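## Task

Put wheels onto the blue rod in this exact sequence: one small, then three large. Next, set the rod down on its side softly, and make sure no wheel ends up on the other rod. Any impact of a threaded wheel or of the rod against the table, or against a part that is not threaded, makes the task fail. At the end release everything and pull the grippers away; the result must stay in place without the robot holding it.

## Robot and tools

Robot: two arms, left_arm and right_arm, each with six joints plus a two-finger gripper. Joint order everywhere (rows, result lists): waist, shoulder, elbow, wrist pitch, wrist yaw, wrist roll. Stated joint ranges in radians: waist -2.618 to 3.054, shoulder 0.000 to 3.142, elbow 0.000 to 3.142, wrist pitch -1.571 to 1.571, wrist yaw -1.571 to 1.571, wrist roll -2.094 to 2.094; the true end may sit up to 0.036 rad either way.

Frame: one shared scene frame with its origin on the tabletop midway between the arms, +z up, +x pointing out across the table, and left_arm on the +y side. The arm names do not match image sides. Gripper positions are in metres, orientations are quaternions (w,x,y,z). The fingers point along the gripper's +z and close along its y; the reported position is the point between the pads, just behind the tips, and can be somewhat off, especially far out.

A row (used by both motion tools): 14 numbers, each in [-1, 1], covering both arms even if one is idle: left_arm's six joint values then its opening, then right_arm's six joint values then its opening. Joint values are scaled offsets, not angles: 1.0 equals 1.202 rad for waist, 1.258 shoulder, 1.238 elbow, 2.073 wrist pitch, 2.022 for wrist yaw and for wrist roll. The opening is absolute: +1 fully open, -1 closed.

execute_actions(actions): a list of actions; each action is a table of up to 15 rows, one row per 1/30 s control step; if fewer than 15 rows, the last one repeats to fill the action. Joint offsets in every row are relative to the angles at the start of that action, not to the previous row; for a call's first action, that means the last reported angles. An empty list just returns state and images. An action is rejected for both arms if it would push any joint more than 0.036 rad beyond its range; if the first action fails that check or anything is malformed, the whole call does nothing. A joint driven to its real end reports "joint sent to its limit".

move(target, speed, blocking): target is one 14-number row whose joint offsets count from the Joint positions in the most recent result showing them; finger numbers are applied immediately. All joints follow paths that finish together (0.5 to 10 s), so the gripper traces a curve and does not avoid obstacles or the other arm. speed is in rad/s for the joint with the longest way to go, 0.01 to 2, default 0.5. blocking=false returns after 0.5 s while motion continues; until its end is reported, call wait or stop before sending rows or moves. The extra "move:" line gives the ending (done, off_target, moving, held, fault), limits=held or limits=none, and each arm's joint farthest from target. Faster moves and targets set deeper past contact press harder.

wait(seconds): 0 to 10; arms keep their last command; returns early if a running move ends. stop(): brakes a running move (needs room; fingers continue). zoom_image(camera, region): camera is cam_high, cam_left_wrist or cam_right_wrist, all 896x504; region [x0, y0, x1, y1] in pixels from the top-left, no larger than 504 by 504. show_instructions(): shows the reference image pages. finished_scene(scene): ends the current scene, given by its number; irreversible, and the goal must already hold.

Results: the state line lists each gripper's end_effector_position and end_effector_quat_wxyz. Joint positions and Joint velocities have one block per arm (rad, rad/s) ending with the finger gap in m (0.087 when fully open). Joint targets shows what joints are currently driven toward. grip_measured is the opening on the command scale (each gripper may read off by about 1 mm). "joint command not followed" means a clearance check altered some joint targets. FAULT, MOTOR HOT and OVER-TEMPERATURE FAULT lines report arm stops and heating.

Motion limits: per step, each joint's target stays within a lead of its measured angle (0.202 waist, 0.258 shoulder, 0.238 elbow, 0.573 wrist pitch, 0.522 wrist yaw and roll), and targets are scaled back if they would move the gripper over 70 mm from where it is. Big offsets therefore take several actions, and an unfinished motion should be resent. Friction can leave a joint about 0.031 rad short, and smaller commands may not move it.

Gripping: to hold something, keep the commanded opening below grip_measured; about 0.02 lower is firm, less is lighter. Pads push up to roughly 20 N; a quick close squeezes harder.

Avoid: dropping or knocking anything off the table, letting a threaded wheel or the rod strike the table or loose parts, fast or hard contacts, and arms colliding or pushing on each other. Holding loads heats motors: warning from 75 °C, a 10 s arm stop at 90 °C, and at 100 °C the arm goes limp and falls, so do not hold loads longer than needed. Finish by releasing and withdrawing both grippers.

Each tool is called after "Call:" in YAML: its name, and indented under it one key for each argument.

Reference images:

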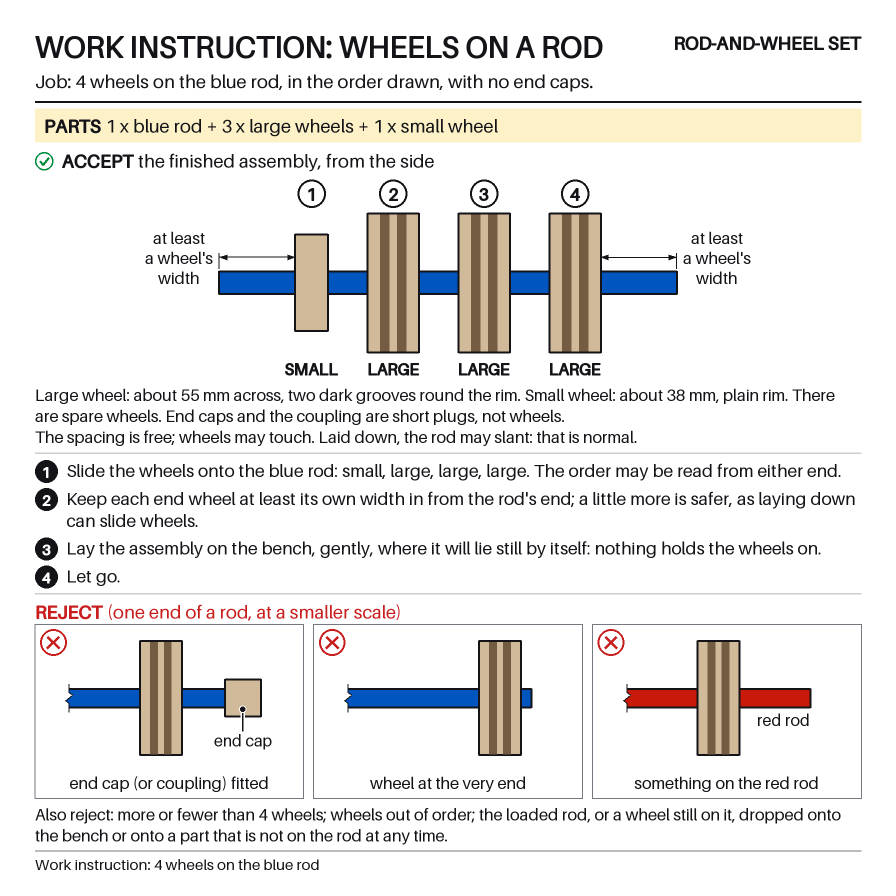

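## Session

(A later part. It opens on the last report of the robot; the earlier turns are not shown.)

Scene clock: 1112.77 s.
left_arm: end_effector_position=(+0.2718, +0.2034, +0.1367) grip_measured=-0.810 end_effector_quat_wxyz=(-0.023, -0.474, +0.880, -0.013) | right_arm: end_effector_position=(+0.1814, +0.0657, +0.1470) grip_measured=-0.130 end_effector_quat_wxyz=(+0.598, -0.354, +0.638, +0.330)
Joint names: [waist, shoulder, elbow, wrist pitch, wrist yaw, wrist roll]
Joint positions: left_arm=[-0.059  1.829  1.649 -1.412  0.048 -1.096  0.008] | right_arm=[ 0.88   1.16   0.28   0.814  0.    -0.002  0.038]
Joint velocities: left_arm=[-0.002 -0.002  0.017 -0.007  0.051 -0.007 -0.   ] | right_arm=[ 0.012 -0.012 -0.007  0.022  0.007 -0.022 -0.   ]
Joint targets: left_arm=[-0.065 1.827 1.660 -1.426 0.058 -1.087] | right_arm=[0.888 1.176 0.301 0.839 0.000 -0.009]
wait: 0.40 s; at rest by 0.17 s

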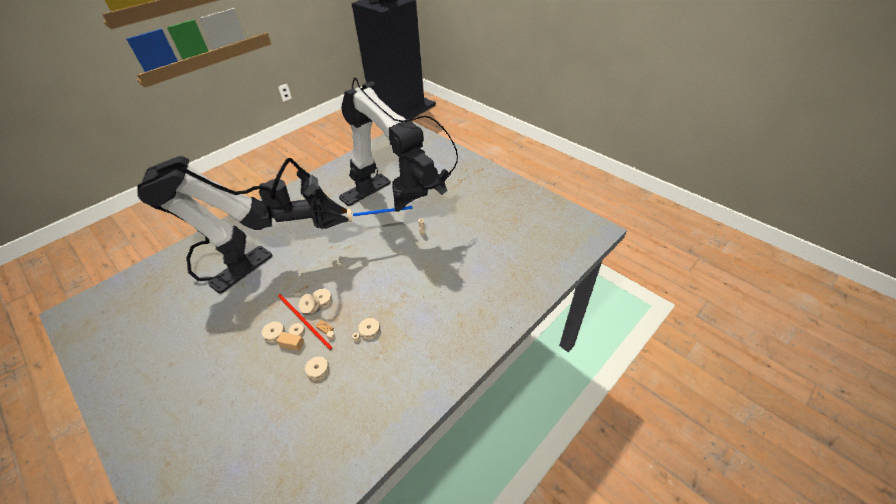

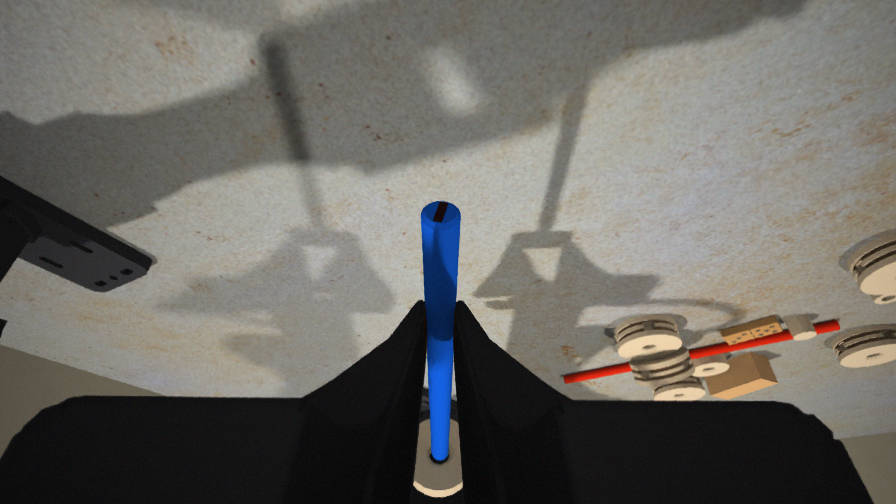

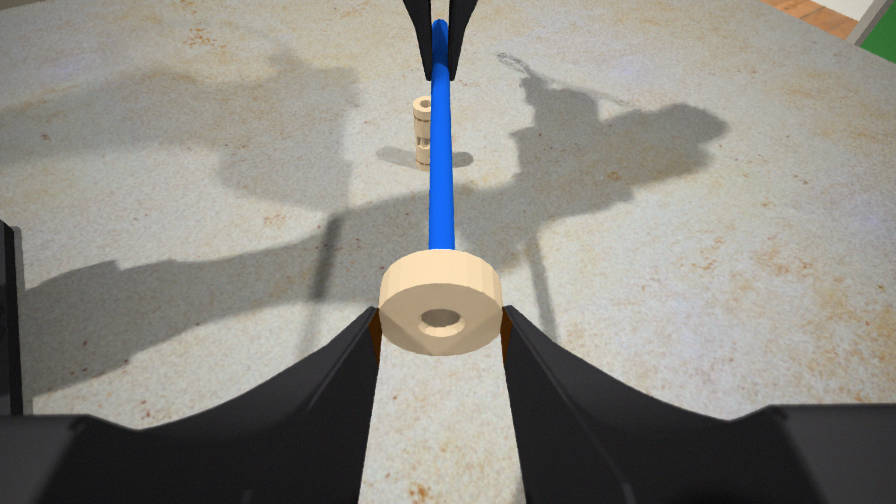

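Call:
execute_actions:
  actions:
    - [[-0.005,-0.0016,0.009,-0.0068,0.005,0.0045,-0.84,0.0067,0.0127,0.018,0.0137,0,-0.0035,-0.16],[-0.005,-0.0016,0.009,-0.0068,0.005,0.0045,-0.84,0.0067,0.0152,0.0192,0.0146,0,-0.0035,-0.16],[-0.005,-0.0016,0.009,-0.0068,0.005,0.0045,-0.84,0.0067,0.0177,0.0203,0.0154,0,-0.0035,-0.16],[-0.005,-0.0016,0.009,-0.0068,0.005,0.0045,-0.84,0.0067,0.0201,0.0215,0.0162,0,-0.0035,-0.16],[-0.005,-0.0016,0.009,-0.0068,0.005,0.0045,-0.84,0.0067,0.0226,0.0226,0.0171,0,-0.0035,-0.16],[-0.005,-0.0016,0.009,-0.0068,0.005,0.0045,-0.84,0.0067,0.0251,0.0238,0.0179,0,-0.0035,-0.16],[-0.005,-0.0016,0.009,-0.0068,0.005,0.0045,-0.84,0.0067,0.0275,0.0249,0.0187,0,-0.0035,-0.16],[-0.005,-0.0016,0.009,-0.0068,0.005,0.0045,-0.84,0.0067,0.03,0.0261,0.0196,0,-0.0035,-0.16],[-0.005,-0.0016,0.009,-0.0068,0.005,0.0045,-0.84,0.0067,0.0325,0.0273,0.0204,0,-0.0035,-0.16],[-0.005,-0.0016,0.009,-0.0068,0.005,0.0045,-0.84,0.0067,0.0349,0.0284,0.0212,0,-0.0035,-0.16],[-0.005,-0.0016,0.009,-0.0068,0.005,0.0045,-0.84,0.0067,0.0374,0.0296,0.022,0,-0.0035,-0.16],[-0.005,-0.0016,0.009,-0.0068,0.005,0.0045,-0.84,0.0067,0.0399,0.0307,0.0229,0,-0.0035,-0.16],[-0.005,-0.0016,0.009,-0.0068,0.005,0.0045,-0.84,0.0067,0.0424,0.0319,0.0237,0,-0.0035,-0.16],[-0.005,-0.0016,0.009,-0.0068,0.005,0.0045,-0.84,0.0067,0.0448,0.033,0.0237,0,-0.0035,-0.16],[-0.005,-0.0016,0.009,-0.0068,0.005,0.0045,-0.84,0.0067,0.0473,0.0342,0.0237,0,-0.0035,-0.16]]

Call:
wait:
  seconds: 0.4

Call:
zoom_image:
  camera: "cam_left_wrist"
  region: [380, 390, 500, 504]

Scene clock: 1136.30 s.
left_arm: end_effector_position=(+0.2716, +0.2035, +0.1367) grip_measured=-0.810 end_effector_quat_wxyz=(-0.023, -0.474, +0.880, -0.013) | right_arm: end_effector_position=(+0.1849, +0.0711, +0.1472) grip_measured=-0.130 end_effector_quat_wxyz=(+0.599, -0.354, +0.638, +0.330)
Joint names: [waist, shoulder, elbow, wrist pitch, wrist yaw, wrist roll]
Joint positions: left_arm=[-0.059  1.829  1.649 -1.413  0.048 -1.096  0.008] | right_arm=[ 0.88   1.198  0.3    0.833  0.    -0.003  0.038]
Joint velocities: left_arm=[ 0.002  0.002 -0.002 -0.022 -0.022 -0.037 -0.   ] | right_arm=[-0.007  0.066  0.037  0.007  0.066 -0.022 -0.   ]
Joint targets: left_arm=[-0.065 1.827 1.660 -1.426 0.058 -1.087] | right_arm=[0.888 1.219 0.323 0.863 0.000 -0.010]

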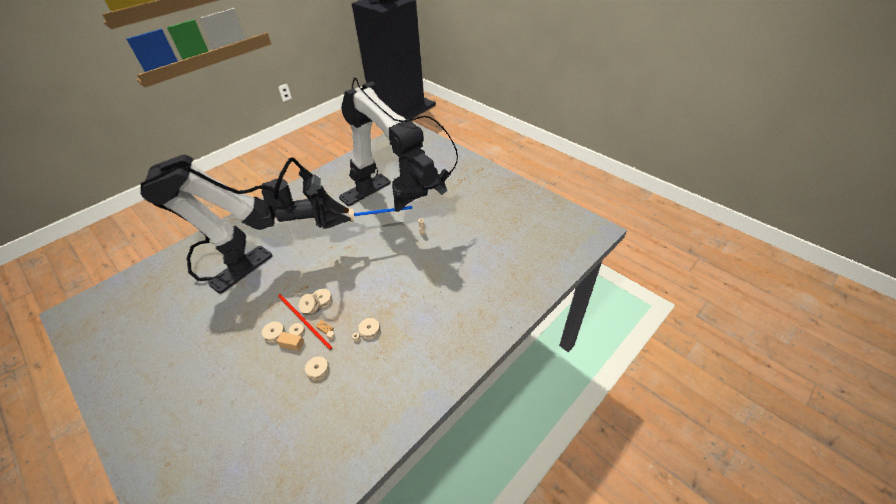

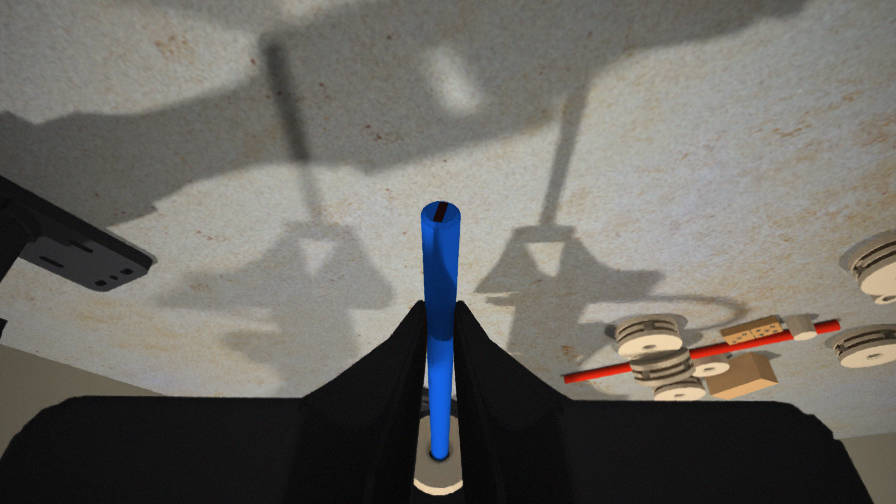

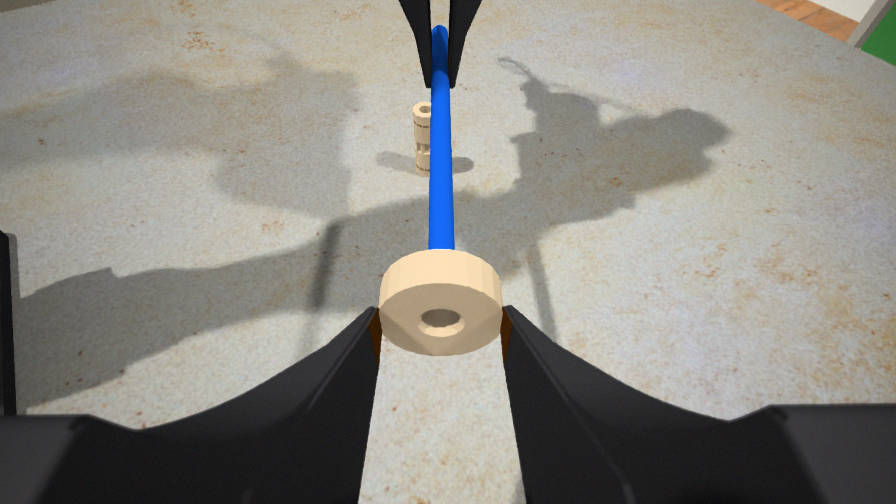

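Scene clock: 1136.70 s.
left_arm: end_effector_position=(+0.2716, +0.2035, +0.1367) grip_measured=-0.810 end_effector_quat_wxyz=(-0.023, -0.474, +0.880, -0.013) | right_arm: end_effector_position=(+0.1854, +0.0719, +0.1472) grip_measured=-0.130 end_effector_quat_wxyz=(+0.599, -0.354, +0.638, +0.330)
Joint names: [waist, shoulder, elbow, wrist pitch, wrist yaw, wrist roll]
Joint positions: left_arm=[-0.059  1.829  1.649 -1.413  0.048 -1.096  0.008] | right_arm=[ 0.88   1.204  0.302  0.837  0.    -0.003  0.038]
Joint velocities: left_arm=[-0.012 -0.012  0.002  0.051  0.051 -0.037  0.002] | right_arm=[ 0.012 -0.012 -0.012  0.037 -0.037 -0.007  0.   ]
Joint targets: left_arm=[-0.065 1.827 1.660 -1.426 0.058 -1.087] | right_arm=[0.888 1.220 0.323 0.863 0.000 -0.010]
wait: 0.40 s; at rest by 0.30 s

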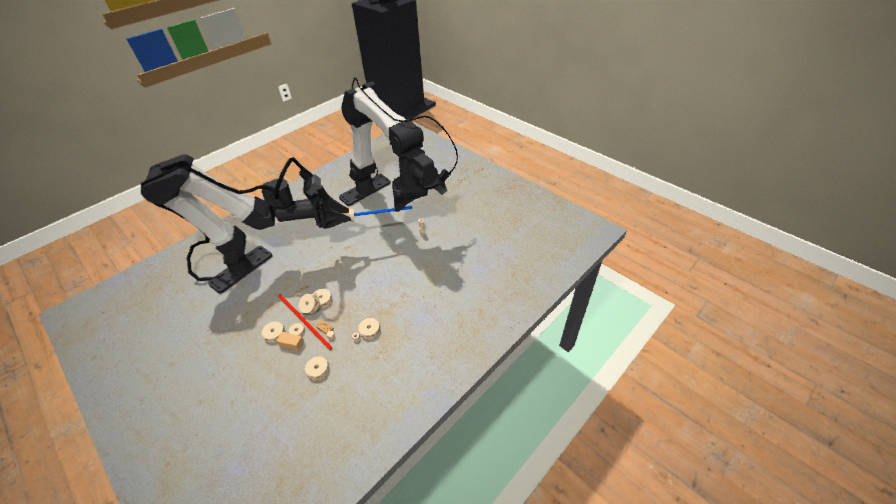

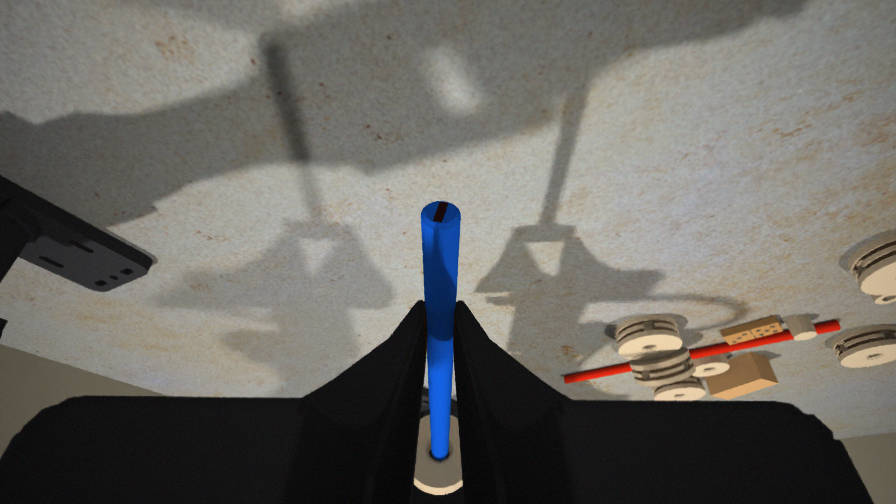

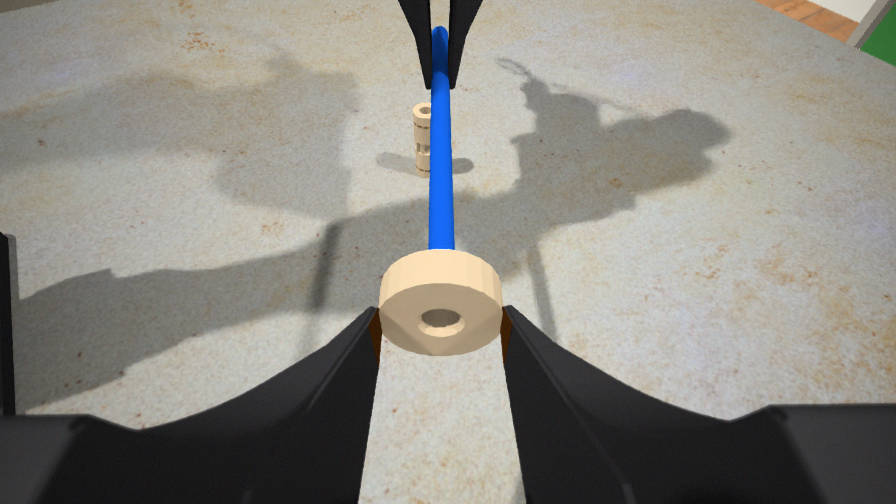

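Region (380, 390, 500, 504) of cam_left_wrist's 896x504 image, scaled by 4.200, with more detail than that image has; it fills the top 479 rows of this view, and the rest is white.

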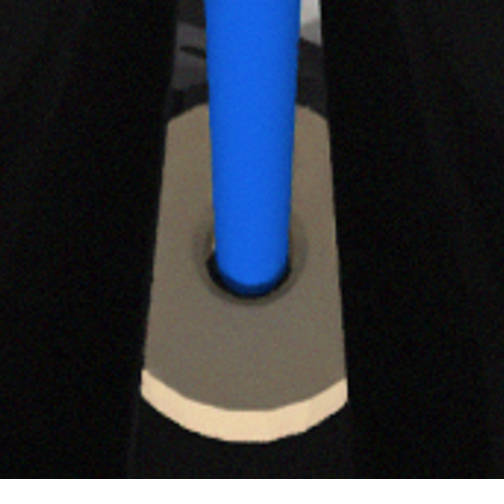

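Call:
execute_actions:
  actions:
    - [[0,0,0,0,0,0,-0.84,0,0.018,0.0193,0.0166,0,0,-0.16],[0,0,0,0,0,0,-0.84,0,0.0236,0.0222,0.0183,0,0,-0.16],[0,0,0,0,0,0,-0.84,0,0.0293,0.025,0.0201,0,0,-0.16],[0,0,0,0,0,0,-0.84,0,0.0349,0.0278,0.0218,0,0,-0.16],[0,0,0,0,0,0,-0.84,0,0.0406,0.0307,0.0235,0,0,-0.16],[0,0,0,0,0,0,-0.84,0,0.0462,0.0335,0.0252,0,0,-0.16],[0,0,0,0,0,0,-0.84,0,0.0518,0.0364,0.0266,0,0,-0.16],[0,0,0,0,0,0,-0.84,0,0.0571,0.0393,0.0281,0,0,-0.16],[0,0,0,0,0,0,-0.84,0,0.0624,0.0423,0.0296,0,0,-0.16],[0,0,0,0,0,0,-0.84,0,0.0678,0.0452,0.031,0,0,-0.16],[0,0,0,0,0,0,-0.84,0,0.0731,0.0482,0.0325,0,0,-0.16],[0,0,0,0,0,0,-0.84,0,0.0784,0.0511,0.034,0,0,-0.16],[0,0,0,0,0,0,-0.84,0,0.0837,0.0541,0.0354,0,0,-0.16],[0,0,0,0,0,0,-0.84,0,0.0891,0.057,0.0369,0,0,-0.16],[0,0,0,0,0,0,-0.84,0,0.0944,0.06,0.0369,0,0,-0.16]]

Scene clock: 1163.57 s.
left_arm: end_effector_position=(+0.2716, +0.2035, +0.1367) grip_measured=-0.810 end_effector_quat_wxyz=(-0.023, -0.474, +0.880, -0.013) | right_arm: end_effector_position=(+0.1938, +0.0853, +0.1459) grip_measured=-0.130 end_effector_quat_wxyz=(+0.598, -0.354, +0.638, +0.330)
Joint names: [waist, shoulder, elbow, wrist pitch, wrist yaw, wrist roll]
Joint positions: left_arm=[-0.059  1.829  1.649 -1.413  0.048 -1.096  0.008] | right_arm=[ 0.88   1.295  0.349  0.88   0.    -0.003  0.038]
Joint velocities: left_arm=[-0.002 -0.017  0.002 -0.051  0.154  0.007 -0.   ] | right_arm=[-0.007  0.193  0.1    0.139  0.007 -0.066  0.   ]
Joint targets: left_arm=[-0.059 1.829 1.649 -1.413 0.048 -1.096] | right_arm=[0.880 1.322 0.376 0.914 0.000 -0.003]

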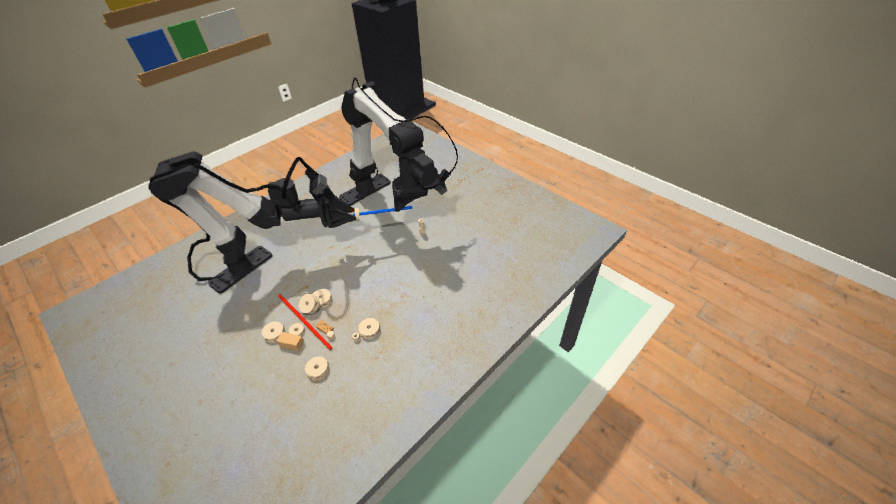

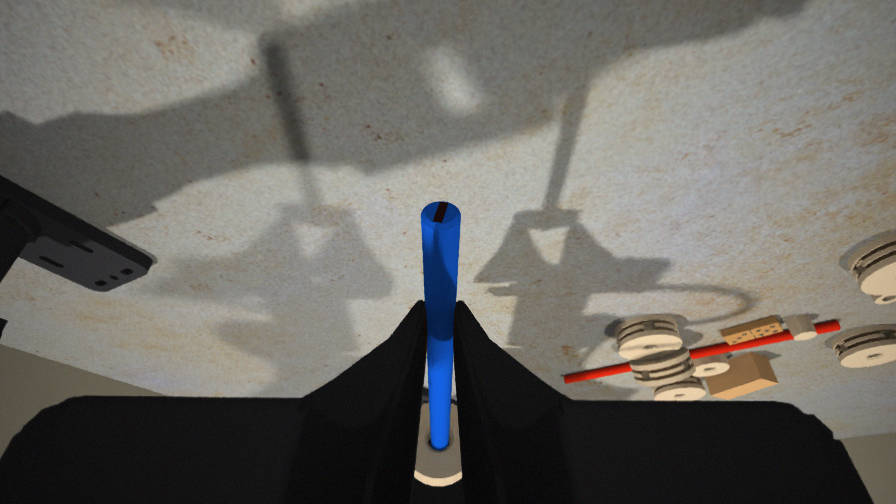

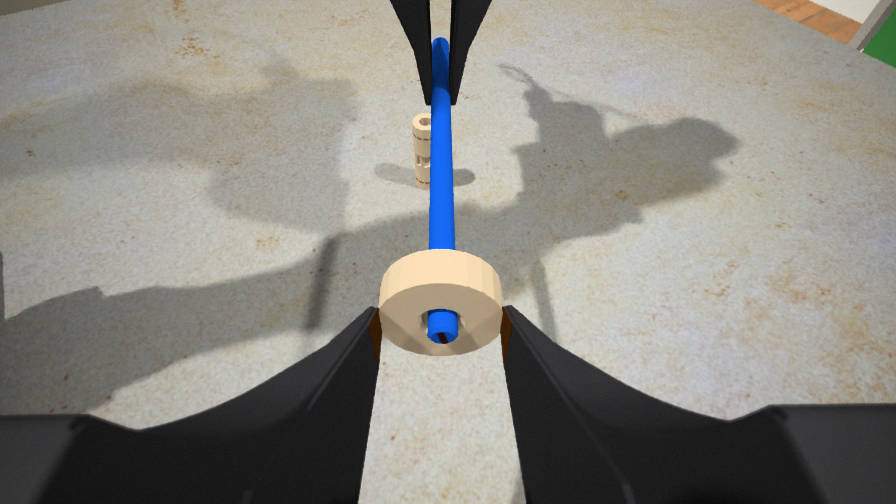

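Call:
execute_actions:
  actions:
    - [[0,0,0,0,0,0,-0.84,0,0.0304,0.0272,0.0201,0,0,-0.16],[0,0,0,0,0,0,-0.84,0,0.0387,0.0323,0.0221,0,0,-0.16],[0,0,0,0,0,0,-0.84,0,0.0471,0.0375,0.0241,0,0,-0.16],[0,0,0,0,0,0,-0.84,0,0.0554,0.0426,0.0261,0,0,-0.16],[0,0,0,0,0,0,-0.84,0,0.0638,0.0477,0.0277,0,0,-0.16],[0,0,0,0,0,0,-0.84,0,0.0716,0.053,0.0293,0,0,-0.16],[0,0,0,0,0,0,-0.84,0,0.0795,0.0583,0.0309,0,0,-0.16],[0,0,0,0,0,0,-0.84,0,0.0873,0.0636,0.0325,0,0,-0.16],[0,0,0,0,0,0,-0.84,0,0.0952,0.0689,0.0341,0,0,-0.16],[0,0,0,0,0,0,-0.84,0,0.103,0.0742,0.0353,0,0,-0.16],[0,0,0,0,0,0,-0.84,0,0.1104,0.0797,0.0366,0,0,-0.16],[0,0,0,0,0,0,-0.84,0,0.1179,0.0852,0.0378,0,0,-0.16],[0,0,0,0,0,0,-0.84,0,0.1253,0.0906,0.0391,0,0,-0.16],[0,0,0,0,0,0,-0.84,0,0.1328,0.0961,0.0403,0,0,-0.16],[0,0,0,0,0,0,-0.84,0,0.1402,0.1016,0.0403,0,0,-0.16]]

Scene clock: 1205.80 s.
left_arm: end_effector_position=(+0.2716, +0.2035, +0.1367) grip_measured=-0.810 end_effector_quat_wxyz=(-0.023, -0.474, +0.880, -0.013) | right_arm: end_effector_position=(+0.2093, +0.1100, +0.1446) grip_measured=-0.130 end_effector_quat_wxyz=(+0.599, -0.354, +0.638, +0.330)
Joint names: [waist, shoulder, elbow, wrist pitch, wrist yaw, wrist roll]
Joint positions: left_arm=[-0.059  1.829  1.649 -1.413  0.048 -1.096  0.008] | right_arm=[ 0.88   1.441  0.444  0.932  0.    -0.003  0.038]
Joint velocities: left_arm=[-0.012 -0.002 -0.012  0.022 -0.051 -0.051 -0.   ] | right_arm=[ 0.007  0.291  0.198  0.022 -0.139 -0.007 -0.001]
Joint targets: left_arm=[-0.059 1.829 1.649 -1.413 0.048 -1.096] | right_arm=[0.880 1.472 0.475 0.963 0.000 -0.003]

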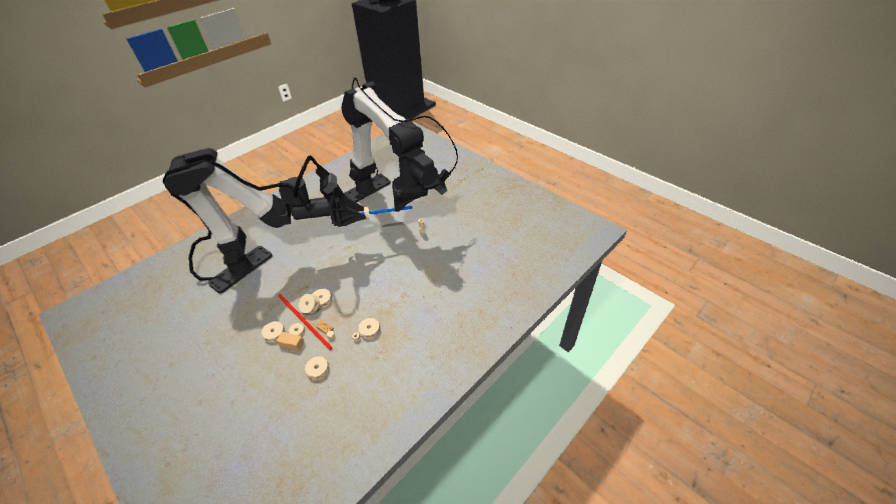

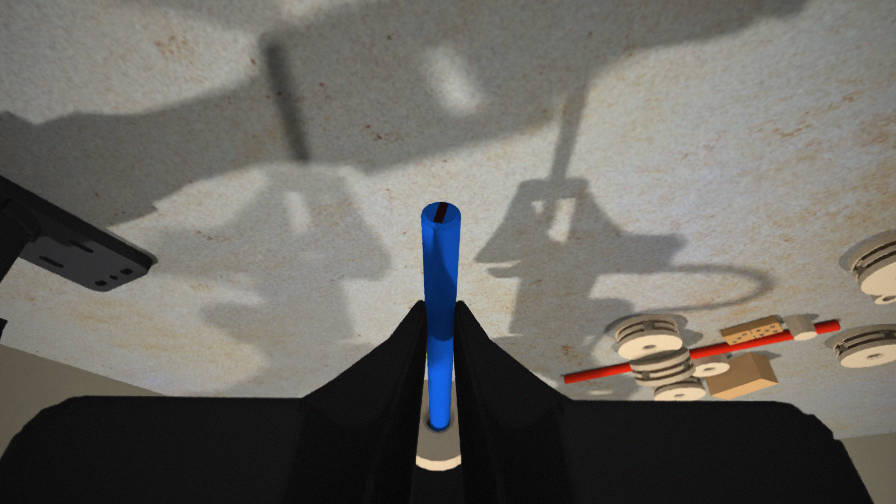

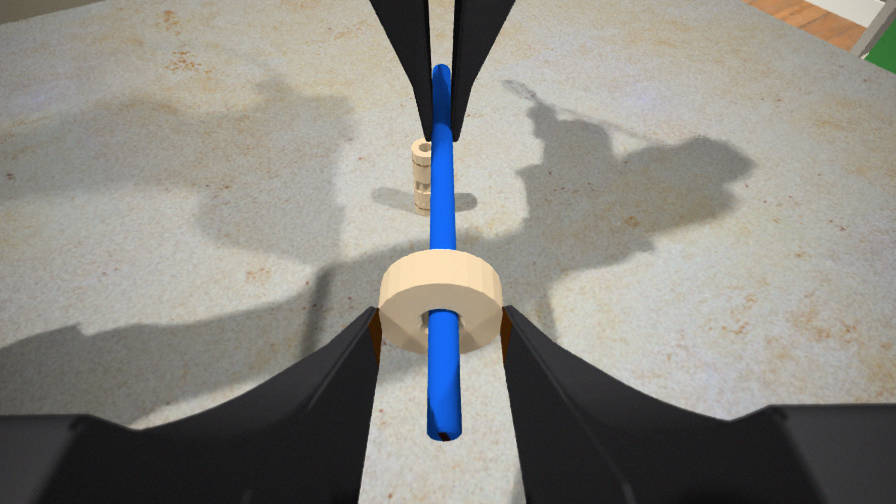

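Call:
execute_actions:
  actions:
    - [[0,0,0,0,0,0,-0.84,0,0.0301,0.0296,0.0168,0,0,-0.16],[0,0,0,0,0,0,-0.84,0,0.036,0.0343,0.0176,0,0,-0.16],[0,0,0,0,0,0,-0.84,0,0.0419,0.039,0.0183,0,0,-0.16],[0,0,0,0,0,0,-0.84,0,0.0477,0.0436,0.0191,0,0,-0.16],[0,0,0,0,0,0,-0.84,0,0.0536,0.0483,0.0199,0,0,-0.16],[0,0,0,0,0,0,-0.84,0,0.0595,0.053,0.0204,0,0,-0.16],[0,0,0,0,0,0,-0.84,0,0.0651,0.0578,0.021,0,0,-0.16],[0,0,0,0,0,0,-0.84,0,0.0707,0.0626,0.0215,0,0,-0.16],[0,0,0,0,0,0,-0.84,0,0.0764,0.0675,0.022,0,0,-0.16],[0,0,0,0,0,0,-0.84,0,0.082,0.0723,0.0226,0,0,-0.16],[0,0,0,0,0,0,-0.84,0,0.0876,0.0771,0.0231,0,0,-0.16],[0,0,0,0,0,0,-0.84,0,0.0932,0.0819,0.0234,0,0,-0.16],[0,0,0,0,0,0,-0.84,0,0.0986,0.0868,0.0237,0,0,-0.16],[0,0,0,0,0,0,-0.84,0,0.1039,0.0917,0.024,0,0,-0.16],[0,0,0,0,0,0,-0.84,0,0.1093,0.0966,0.024,0,0,-0.16]]
    - [[0,0,0,0,0,0,-0.84,0,0.023,0.024,0.0135,0,0,-0.16],[0,0,0,0,0,0,-0.84,0,0.023,0.024,0.0135,0,0,-0.16],[0,0,0,0,0,0,-0.84,0,0.023,0.024,0.0135,0,0,-0.16],[0,0,0,0,0,0,-0.84,0,0.023,0.024,0.0135,0,0,-0.16],[0,0,0,0,0,0,-0.84,0,0.023,0.024,0.0135,0,0,-0.16],[0,0,0,0,0,0,-0.84,0,0.023,0.024,0.0135,0,0,-0.14],[0,0,0,0,0,0,-0.84,0,0.023,0.024,0.0135,0,0,-0.12],[0,0,0,0,0,0,-0.84,0,0.023,0.024,0.0135,0,0,-0.1],[0,0,0,0,0,0,-0.84,0,0.023,0.024,0.0135,0,0,-0.05],[0,0,0,0,0,0,-0.84,0,0.023,0.024,0.0135,0,0,0.0],[0,0,0,0,0,0,-0.84,0,0.023,0.024,0.0135,0,0,0.1],[0,0,0,0,0,0,-0.84,0,0.023,0.024,0.0135,0,0,0.2]]

Scene clock: 1241.30 s.
left_arm: end_effector_position=(+0.2716, +0.2035, +0.1367) grip_measured=-0.810 end_effector_quat_wxyz=(-0.023, -0.474, +0.880, -0.013) | right_arm: end_effector_position=(+0.2247, +0.1346, +0.1438) grip_measured=+0.199 end_effector_quat_wxyz=(+0.601, -0.353, +0.636, +0.331)
Joint names: [waist, shoulder, elbow, wrist pitch, wrist yaw, wrist roll]
Joint positions: left_arm=[-0.059  1.829  1.649 -1.413  0.048 -1.096  0.008] | right_arm=[ 0.88   1.567  0.545  0.964  0.    -0.003  0.052]
Joint velocities: left_arm=[ 0.002 -0.002  0.002 -0.066  0.066 -0.022  0.001] | right_arm=[ 0.017 -0.022 -0.027 -0.095  0.022  0.037  0.003]
Joint targets: left_arm=[-0.059 1.829 1.649 -1.413 0.048 -1.096] | right_arm=[0.880 1.581 0.564 0.985 0.000 -0.003]

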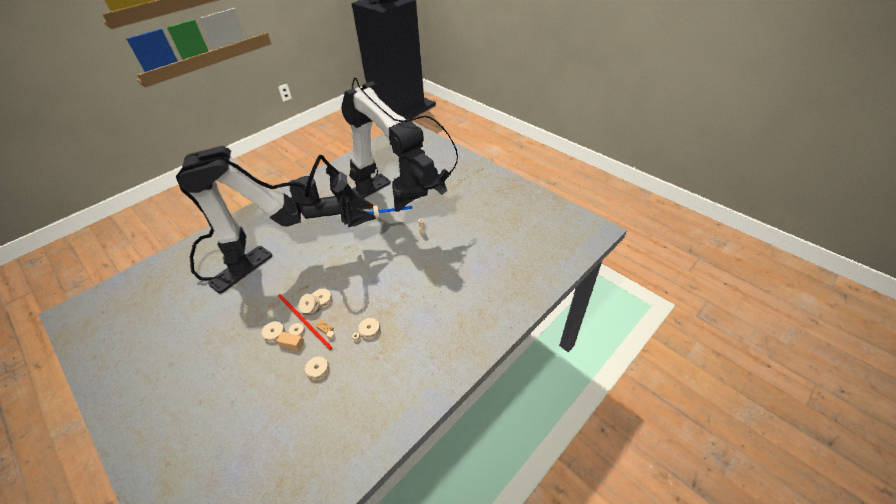

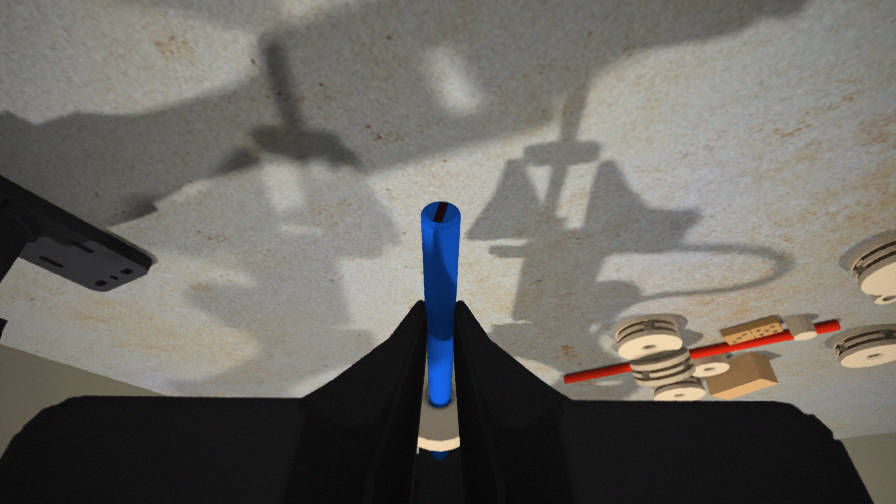

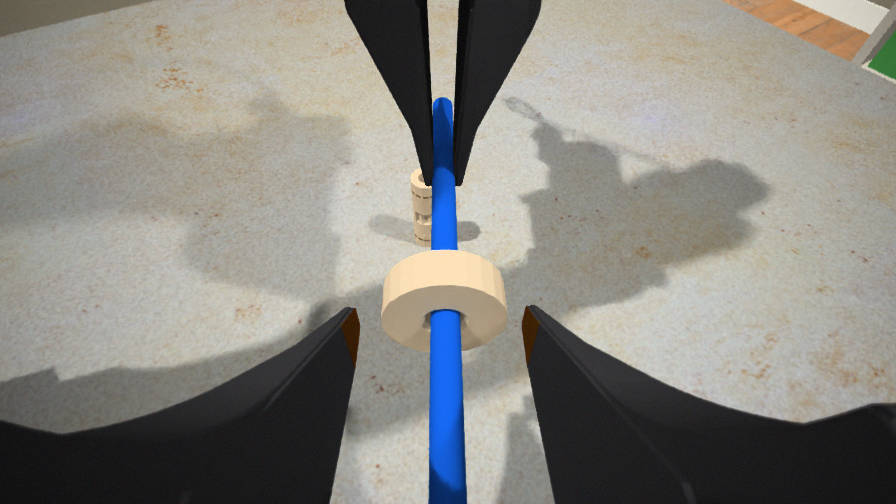

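Call:
move:
  target: [0,0,0,0,0,0,-0.84,0,-0.135,0.015,0.01,0,0,0.3]
  speed: 0.5

Scene clock: 1285.33 s.
left_arm: end_effector_position=(+0.2716, +0.2035, +0.1367) grip_measured=-0.810 end_effector_quat_wxyz=(-0.023, -0.474, +0.880, -0.013) | right_arm: end_effector_position=(+0.2196, +0.1265, +0.2113) grip_measured=+0.300 end_effector_quat_wxyz=(+0.651, -0.324, +0.585, +0.359)
Joint names: [waist, shoulder, elbow, wrist pitch, wrist yaw, wrist roll]
Joint positions: left_arm=[-0.059  1.829  1.649 -1.413  0.048 -1.096  0.008] | right_arm=[ 0.88   1.411  0.545  0.973  0.    -0.003  0.057]
Joint velocities: left_arm=[ 0.007  0.007  0.022  0.022  0.007 -0.037  0.   ] | right_arm=[ 0.002 -0.002 -0.002 -0.037 -0.095  0.022 -0.   ]
Joint targets: left_arm=[-0.059 1.829 1.649 -1.413 0.048 -1.096] | right_arm=[0.880 1.397 0.563 0.985 0.000 -0.003]
move: done; limits=none; left_arm: farthest joint: the waist, 0.000 radians from its target (0.000 radians at the start); right_arm: farthest joint: the elbow, 0.019 radians from its target (0.019 radians at the start)

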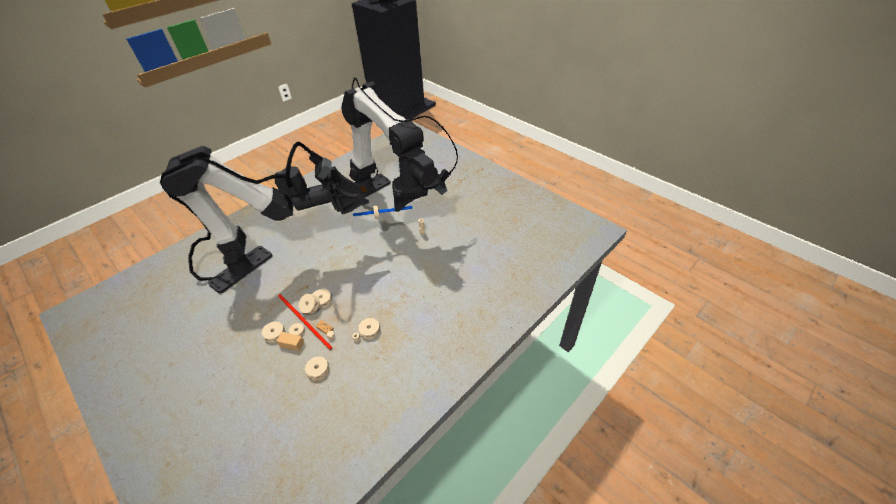

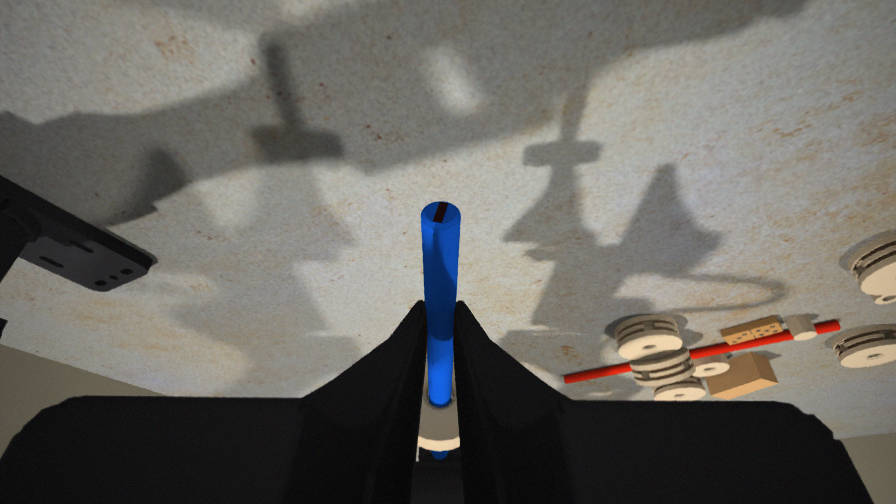

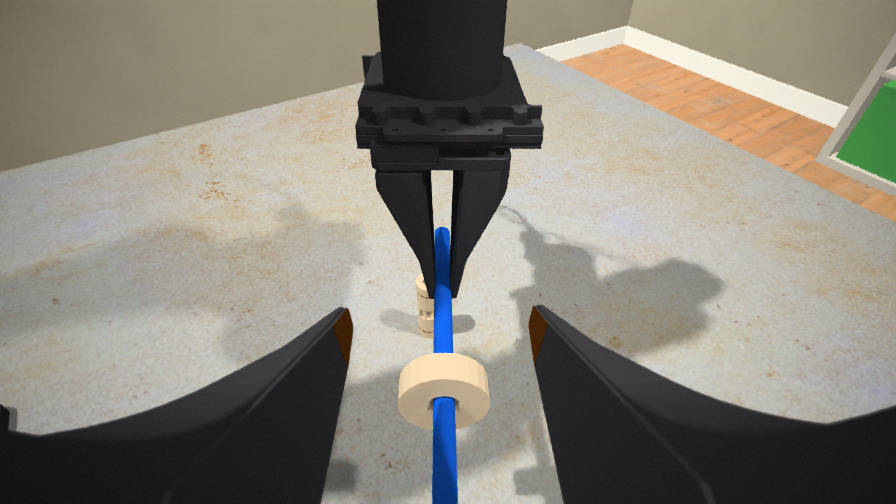

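Call:
move:
  target: [0,0,0,0,0,0,-0.84,-0.9465,0.36,0.7676,-1.0,0,-0.16,0.55]
  speed: 1.2

Scene clock: 1295.87 s.
left_arm: end_effector_position=(+0.2716, +0.2035, +0.1367) grip_measured=-0.810 end_effector_quat_wxyz=(-0.023, -0.474, +0.880, -0.013) | right_arm: end_effector_position=(+0.3146, -0.2964, +0.0805) grip_measured=+0.550 end_effector_quat_wxyz=(+0.053, -0.096, +0.994, -0.012)
Joint names: [waist, shoulder, elbow, wrist pitch, wrist yaw, wrist roll]
Joint positions: left_arm=[-0.059  1.829  1.649 -1.413  0.048 -1.096  0.008] | right_arm=[-0.257  1.852  1.475 -1.086 -0.    -0.319  0.068]
Joint velocities: left_arm=[-0.002  0.002 -0.017  0.022 -0.022 -0.022  0.   ] | right_arm=[ 0.022  0.002 -0.012  0.022 -0.007 -0.022 -0.001]
Joint targets: left_arm=[-0.059 1.829 1.649 -1.413 0.048 -1.096] | right_arm=[-0.257 1.864 1.495 -1.100 0.001 -0.326]
move: done; limits=none; left_arm: farthest joint: the waist, 0.000 radians from its target (0.000 radians at the start); right_arm: farthest joint: the elbow, 0.020 radians from its target (0.950 radians at the start)

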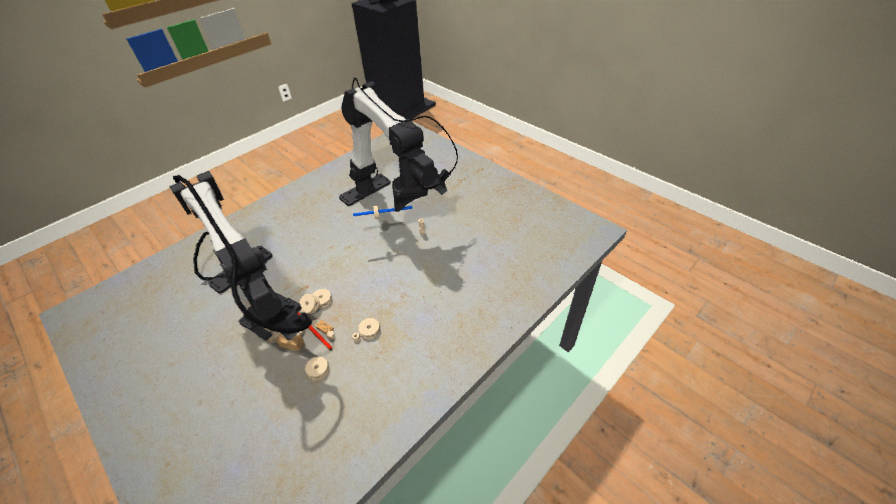

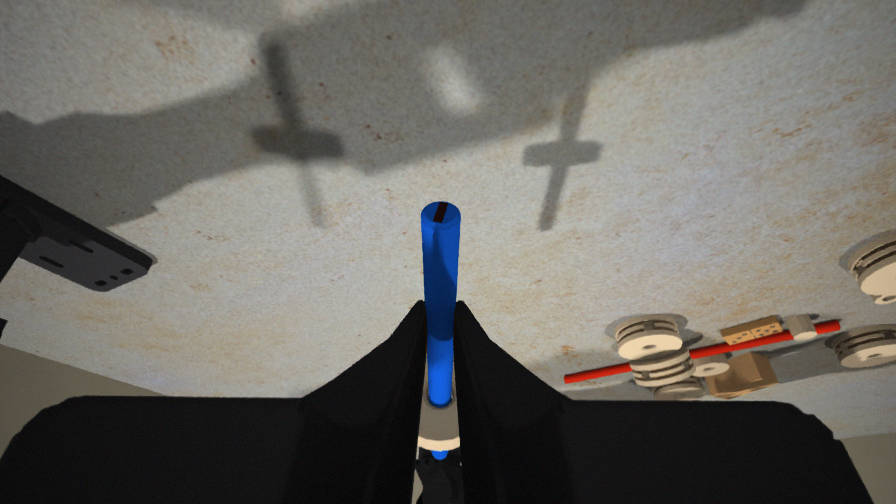

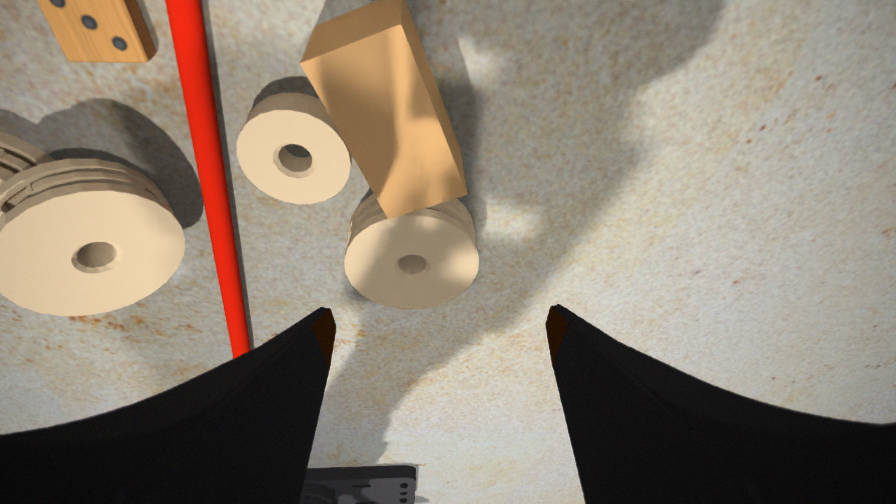

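Call:
move:
  target: [0,0,0,0,0,0,-0.84,0.0135,0.069,-0.1447,0.0729,0,0,0.55]
  speed: 0.3

Scene clock: 1332.87 s.
left_arm: end_effector_position=(+0.2716, +0.2035, +0.1367) grip_measured=-0.810 end_effector_quat_wxyz=(-0.023, -0.474, +0.880, -0.013) | right_arm: end_effector_position=(+0.2898, -0.2906, +0.0158) grip_measured=+0.550 end_effector_quat_wxyz=(-0.004, -0.101, +0.995, +0.001)
Joint names: [waist, shoulder, elbow, wrist pitch, wrist yaw, wrist roll]
Joint positions: left_arm=[-0.059  1.829  1.649 -1.413  0.048 -1.096  0.008] | right_arm=[-0.248  1.933  1.305 -0.952 -0.    -0.319  0.068]
Joint velocities: left_arm=[-0.012 -0.002 -0.022 -0.022 -0.051  0.007  0.   ] | right_arm=[ 0.012 -0.007 -0.002 -0.066  0.037 -0.051  0.   ]
Joint targets: left_arm=[-0.059 1.829 1.649 -1.413 0.048 -1.096] | right_arm=[-0.240 1.938 1.296 -0.935 -0.000 -0.319]
move: done; limits=none; left_arm: farthest joint: the waist, 0.000 radians from its target (0.000 radians at the start); right_arm: farthest joint: the wrist pitch, 0.017 radians from its target (0.152 radians at the start)

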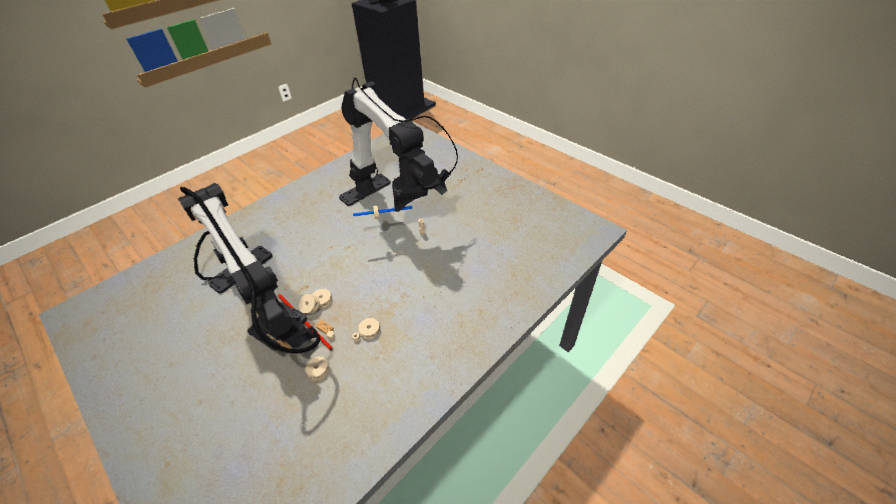

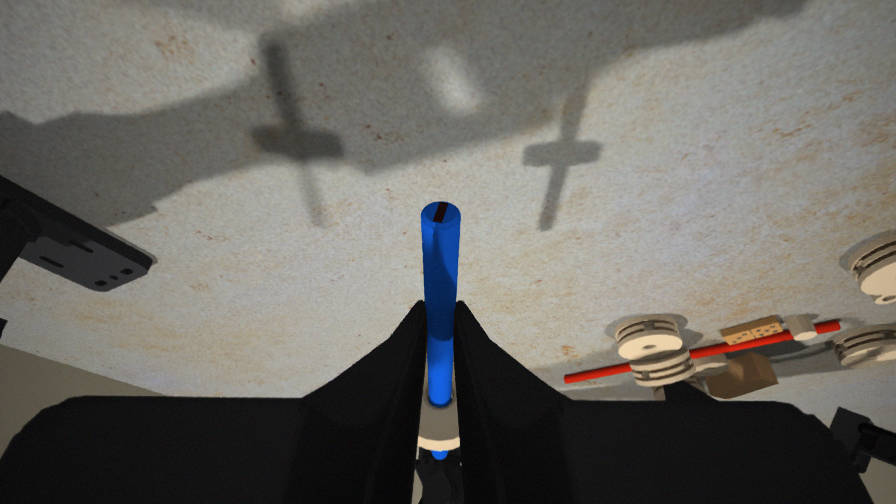

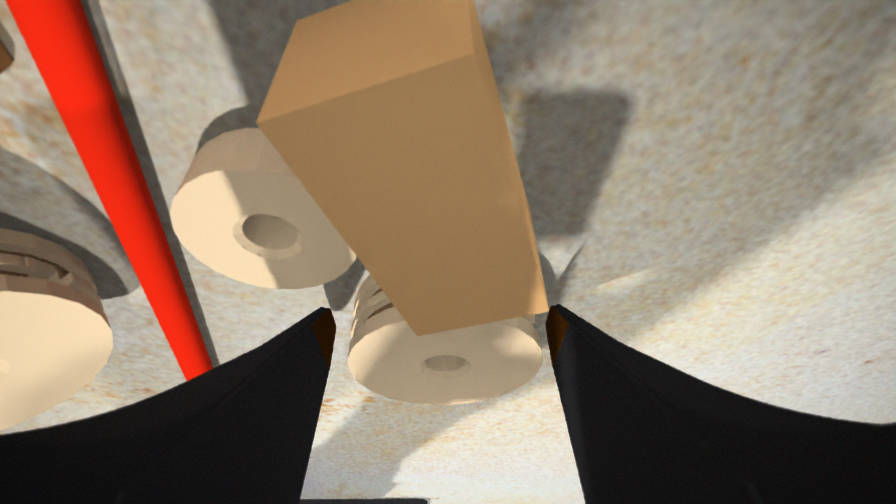

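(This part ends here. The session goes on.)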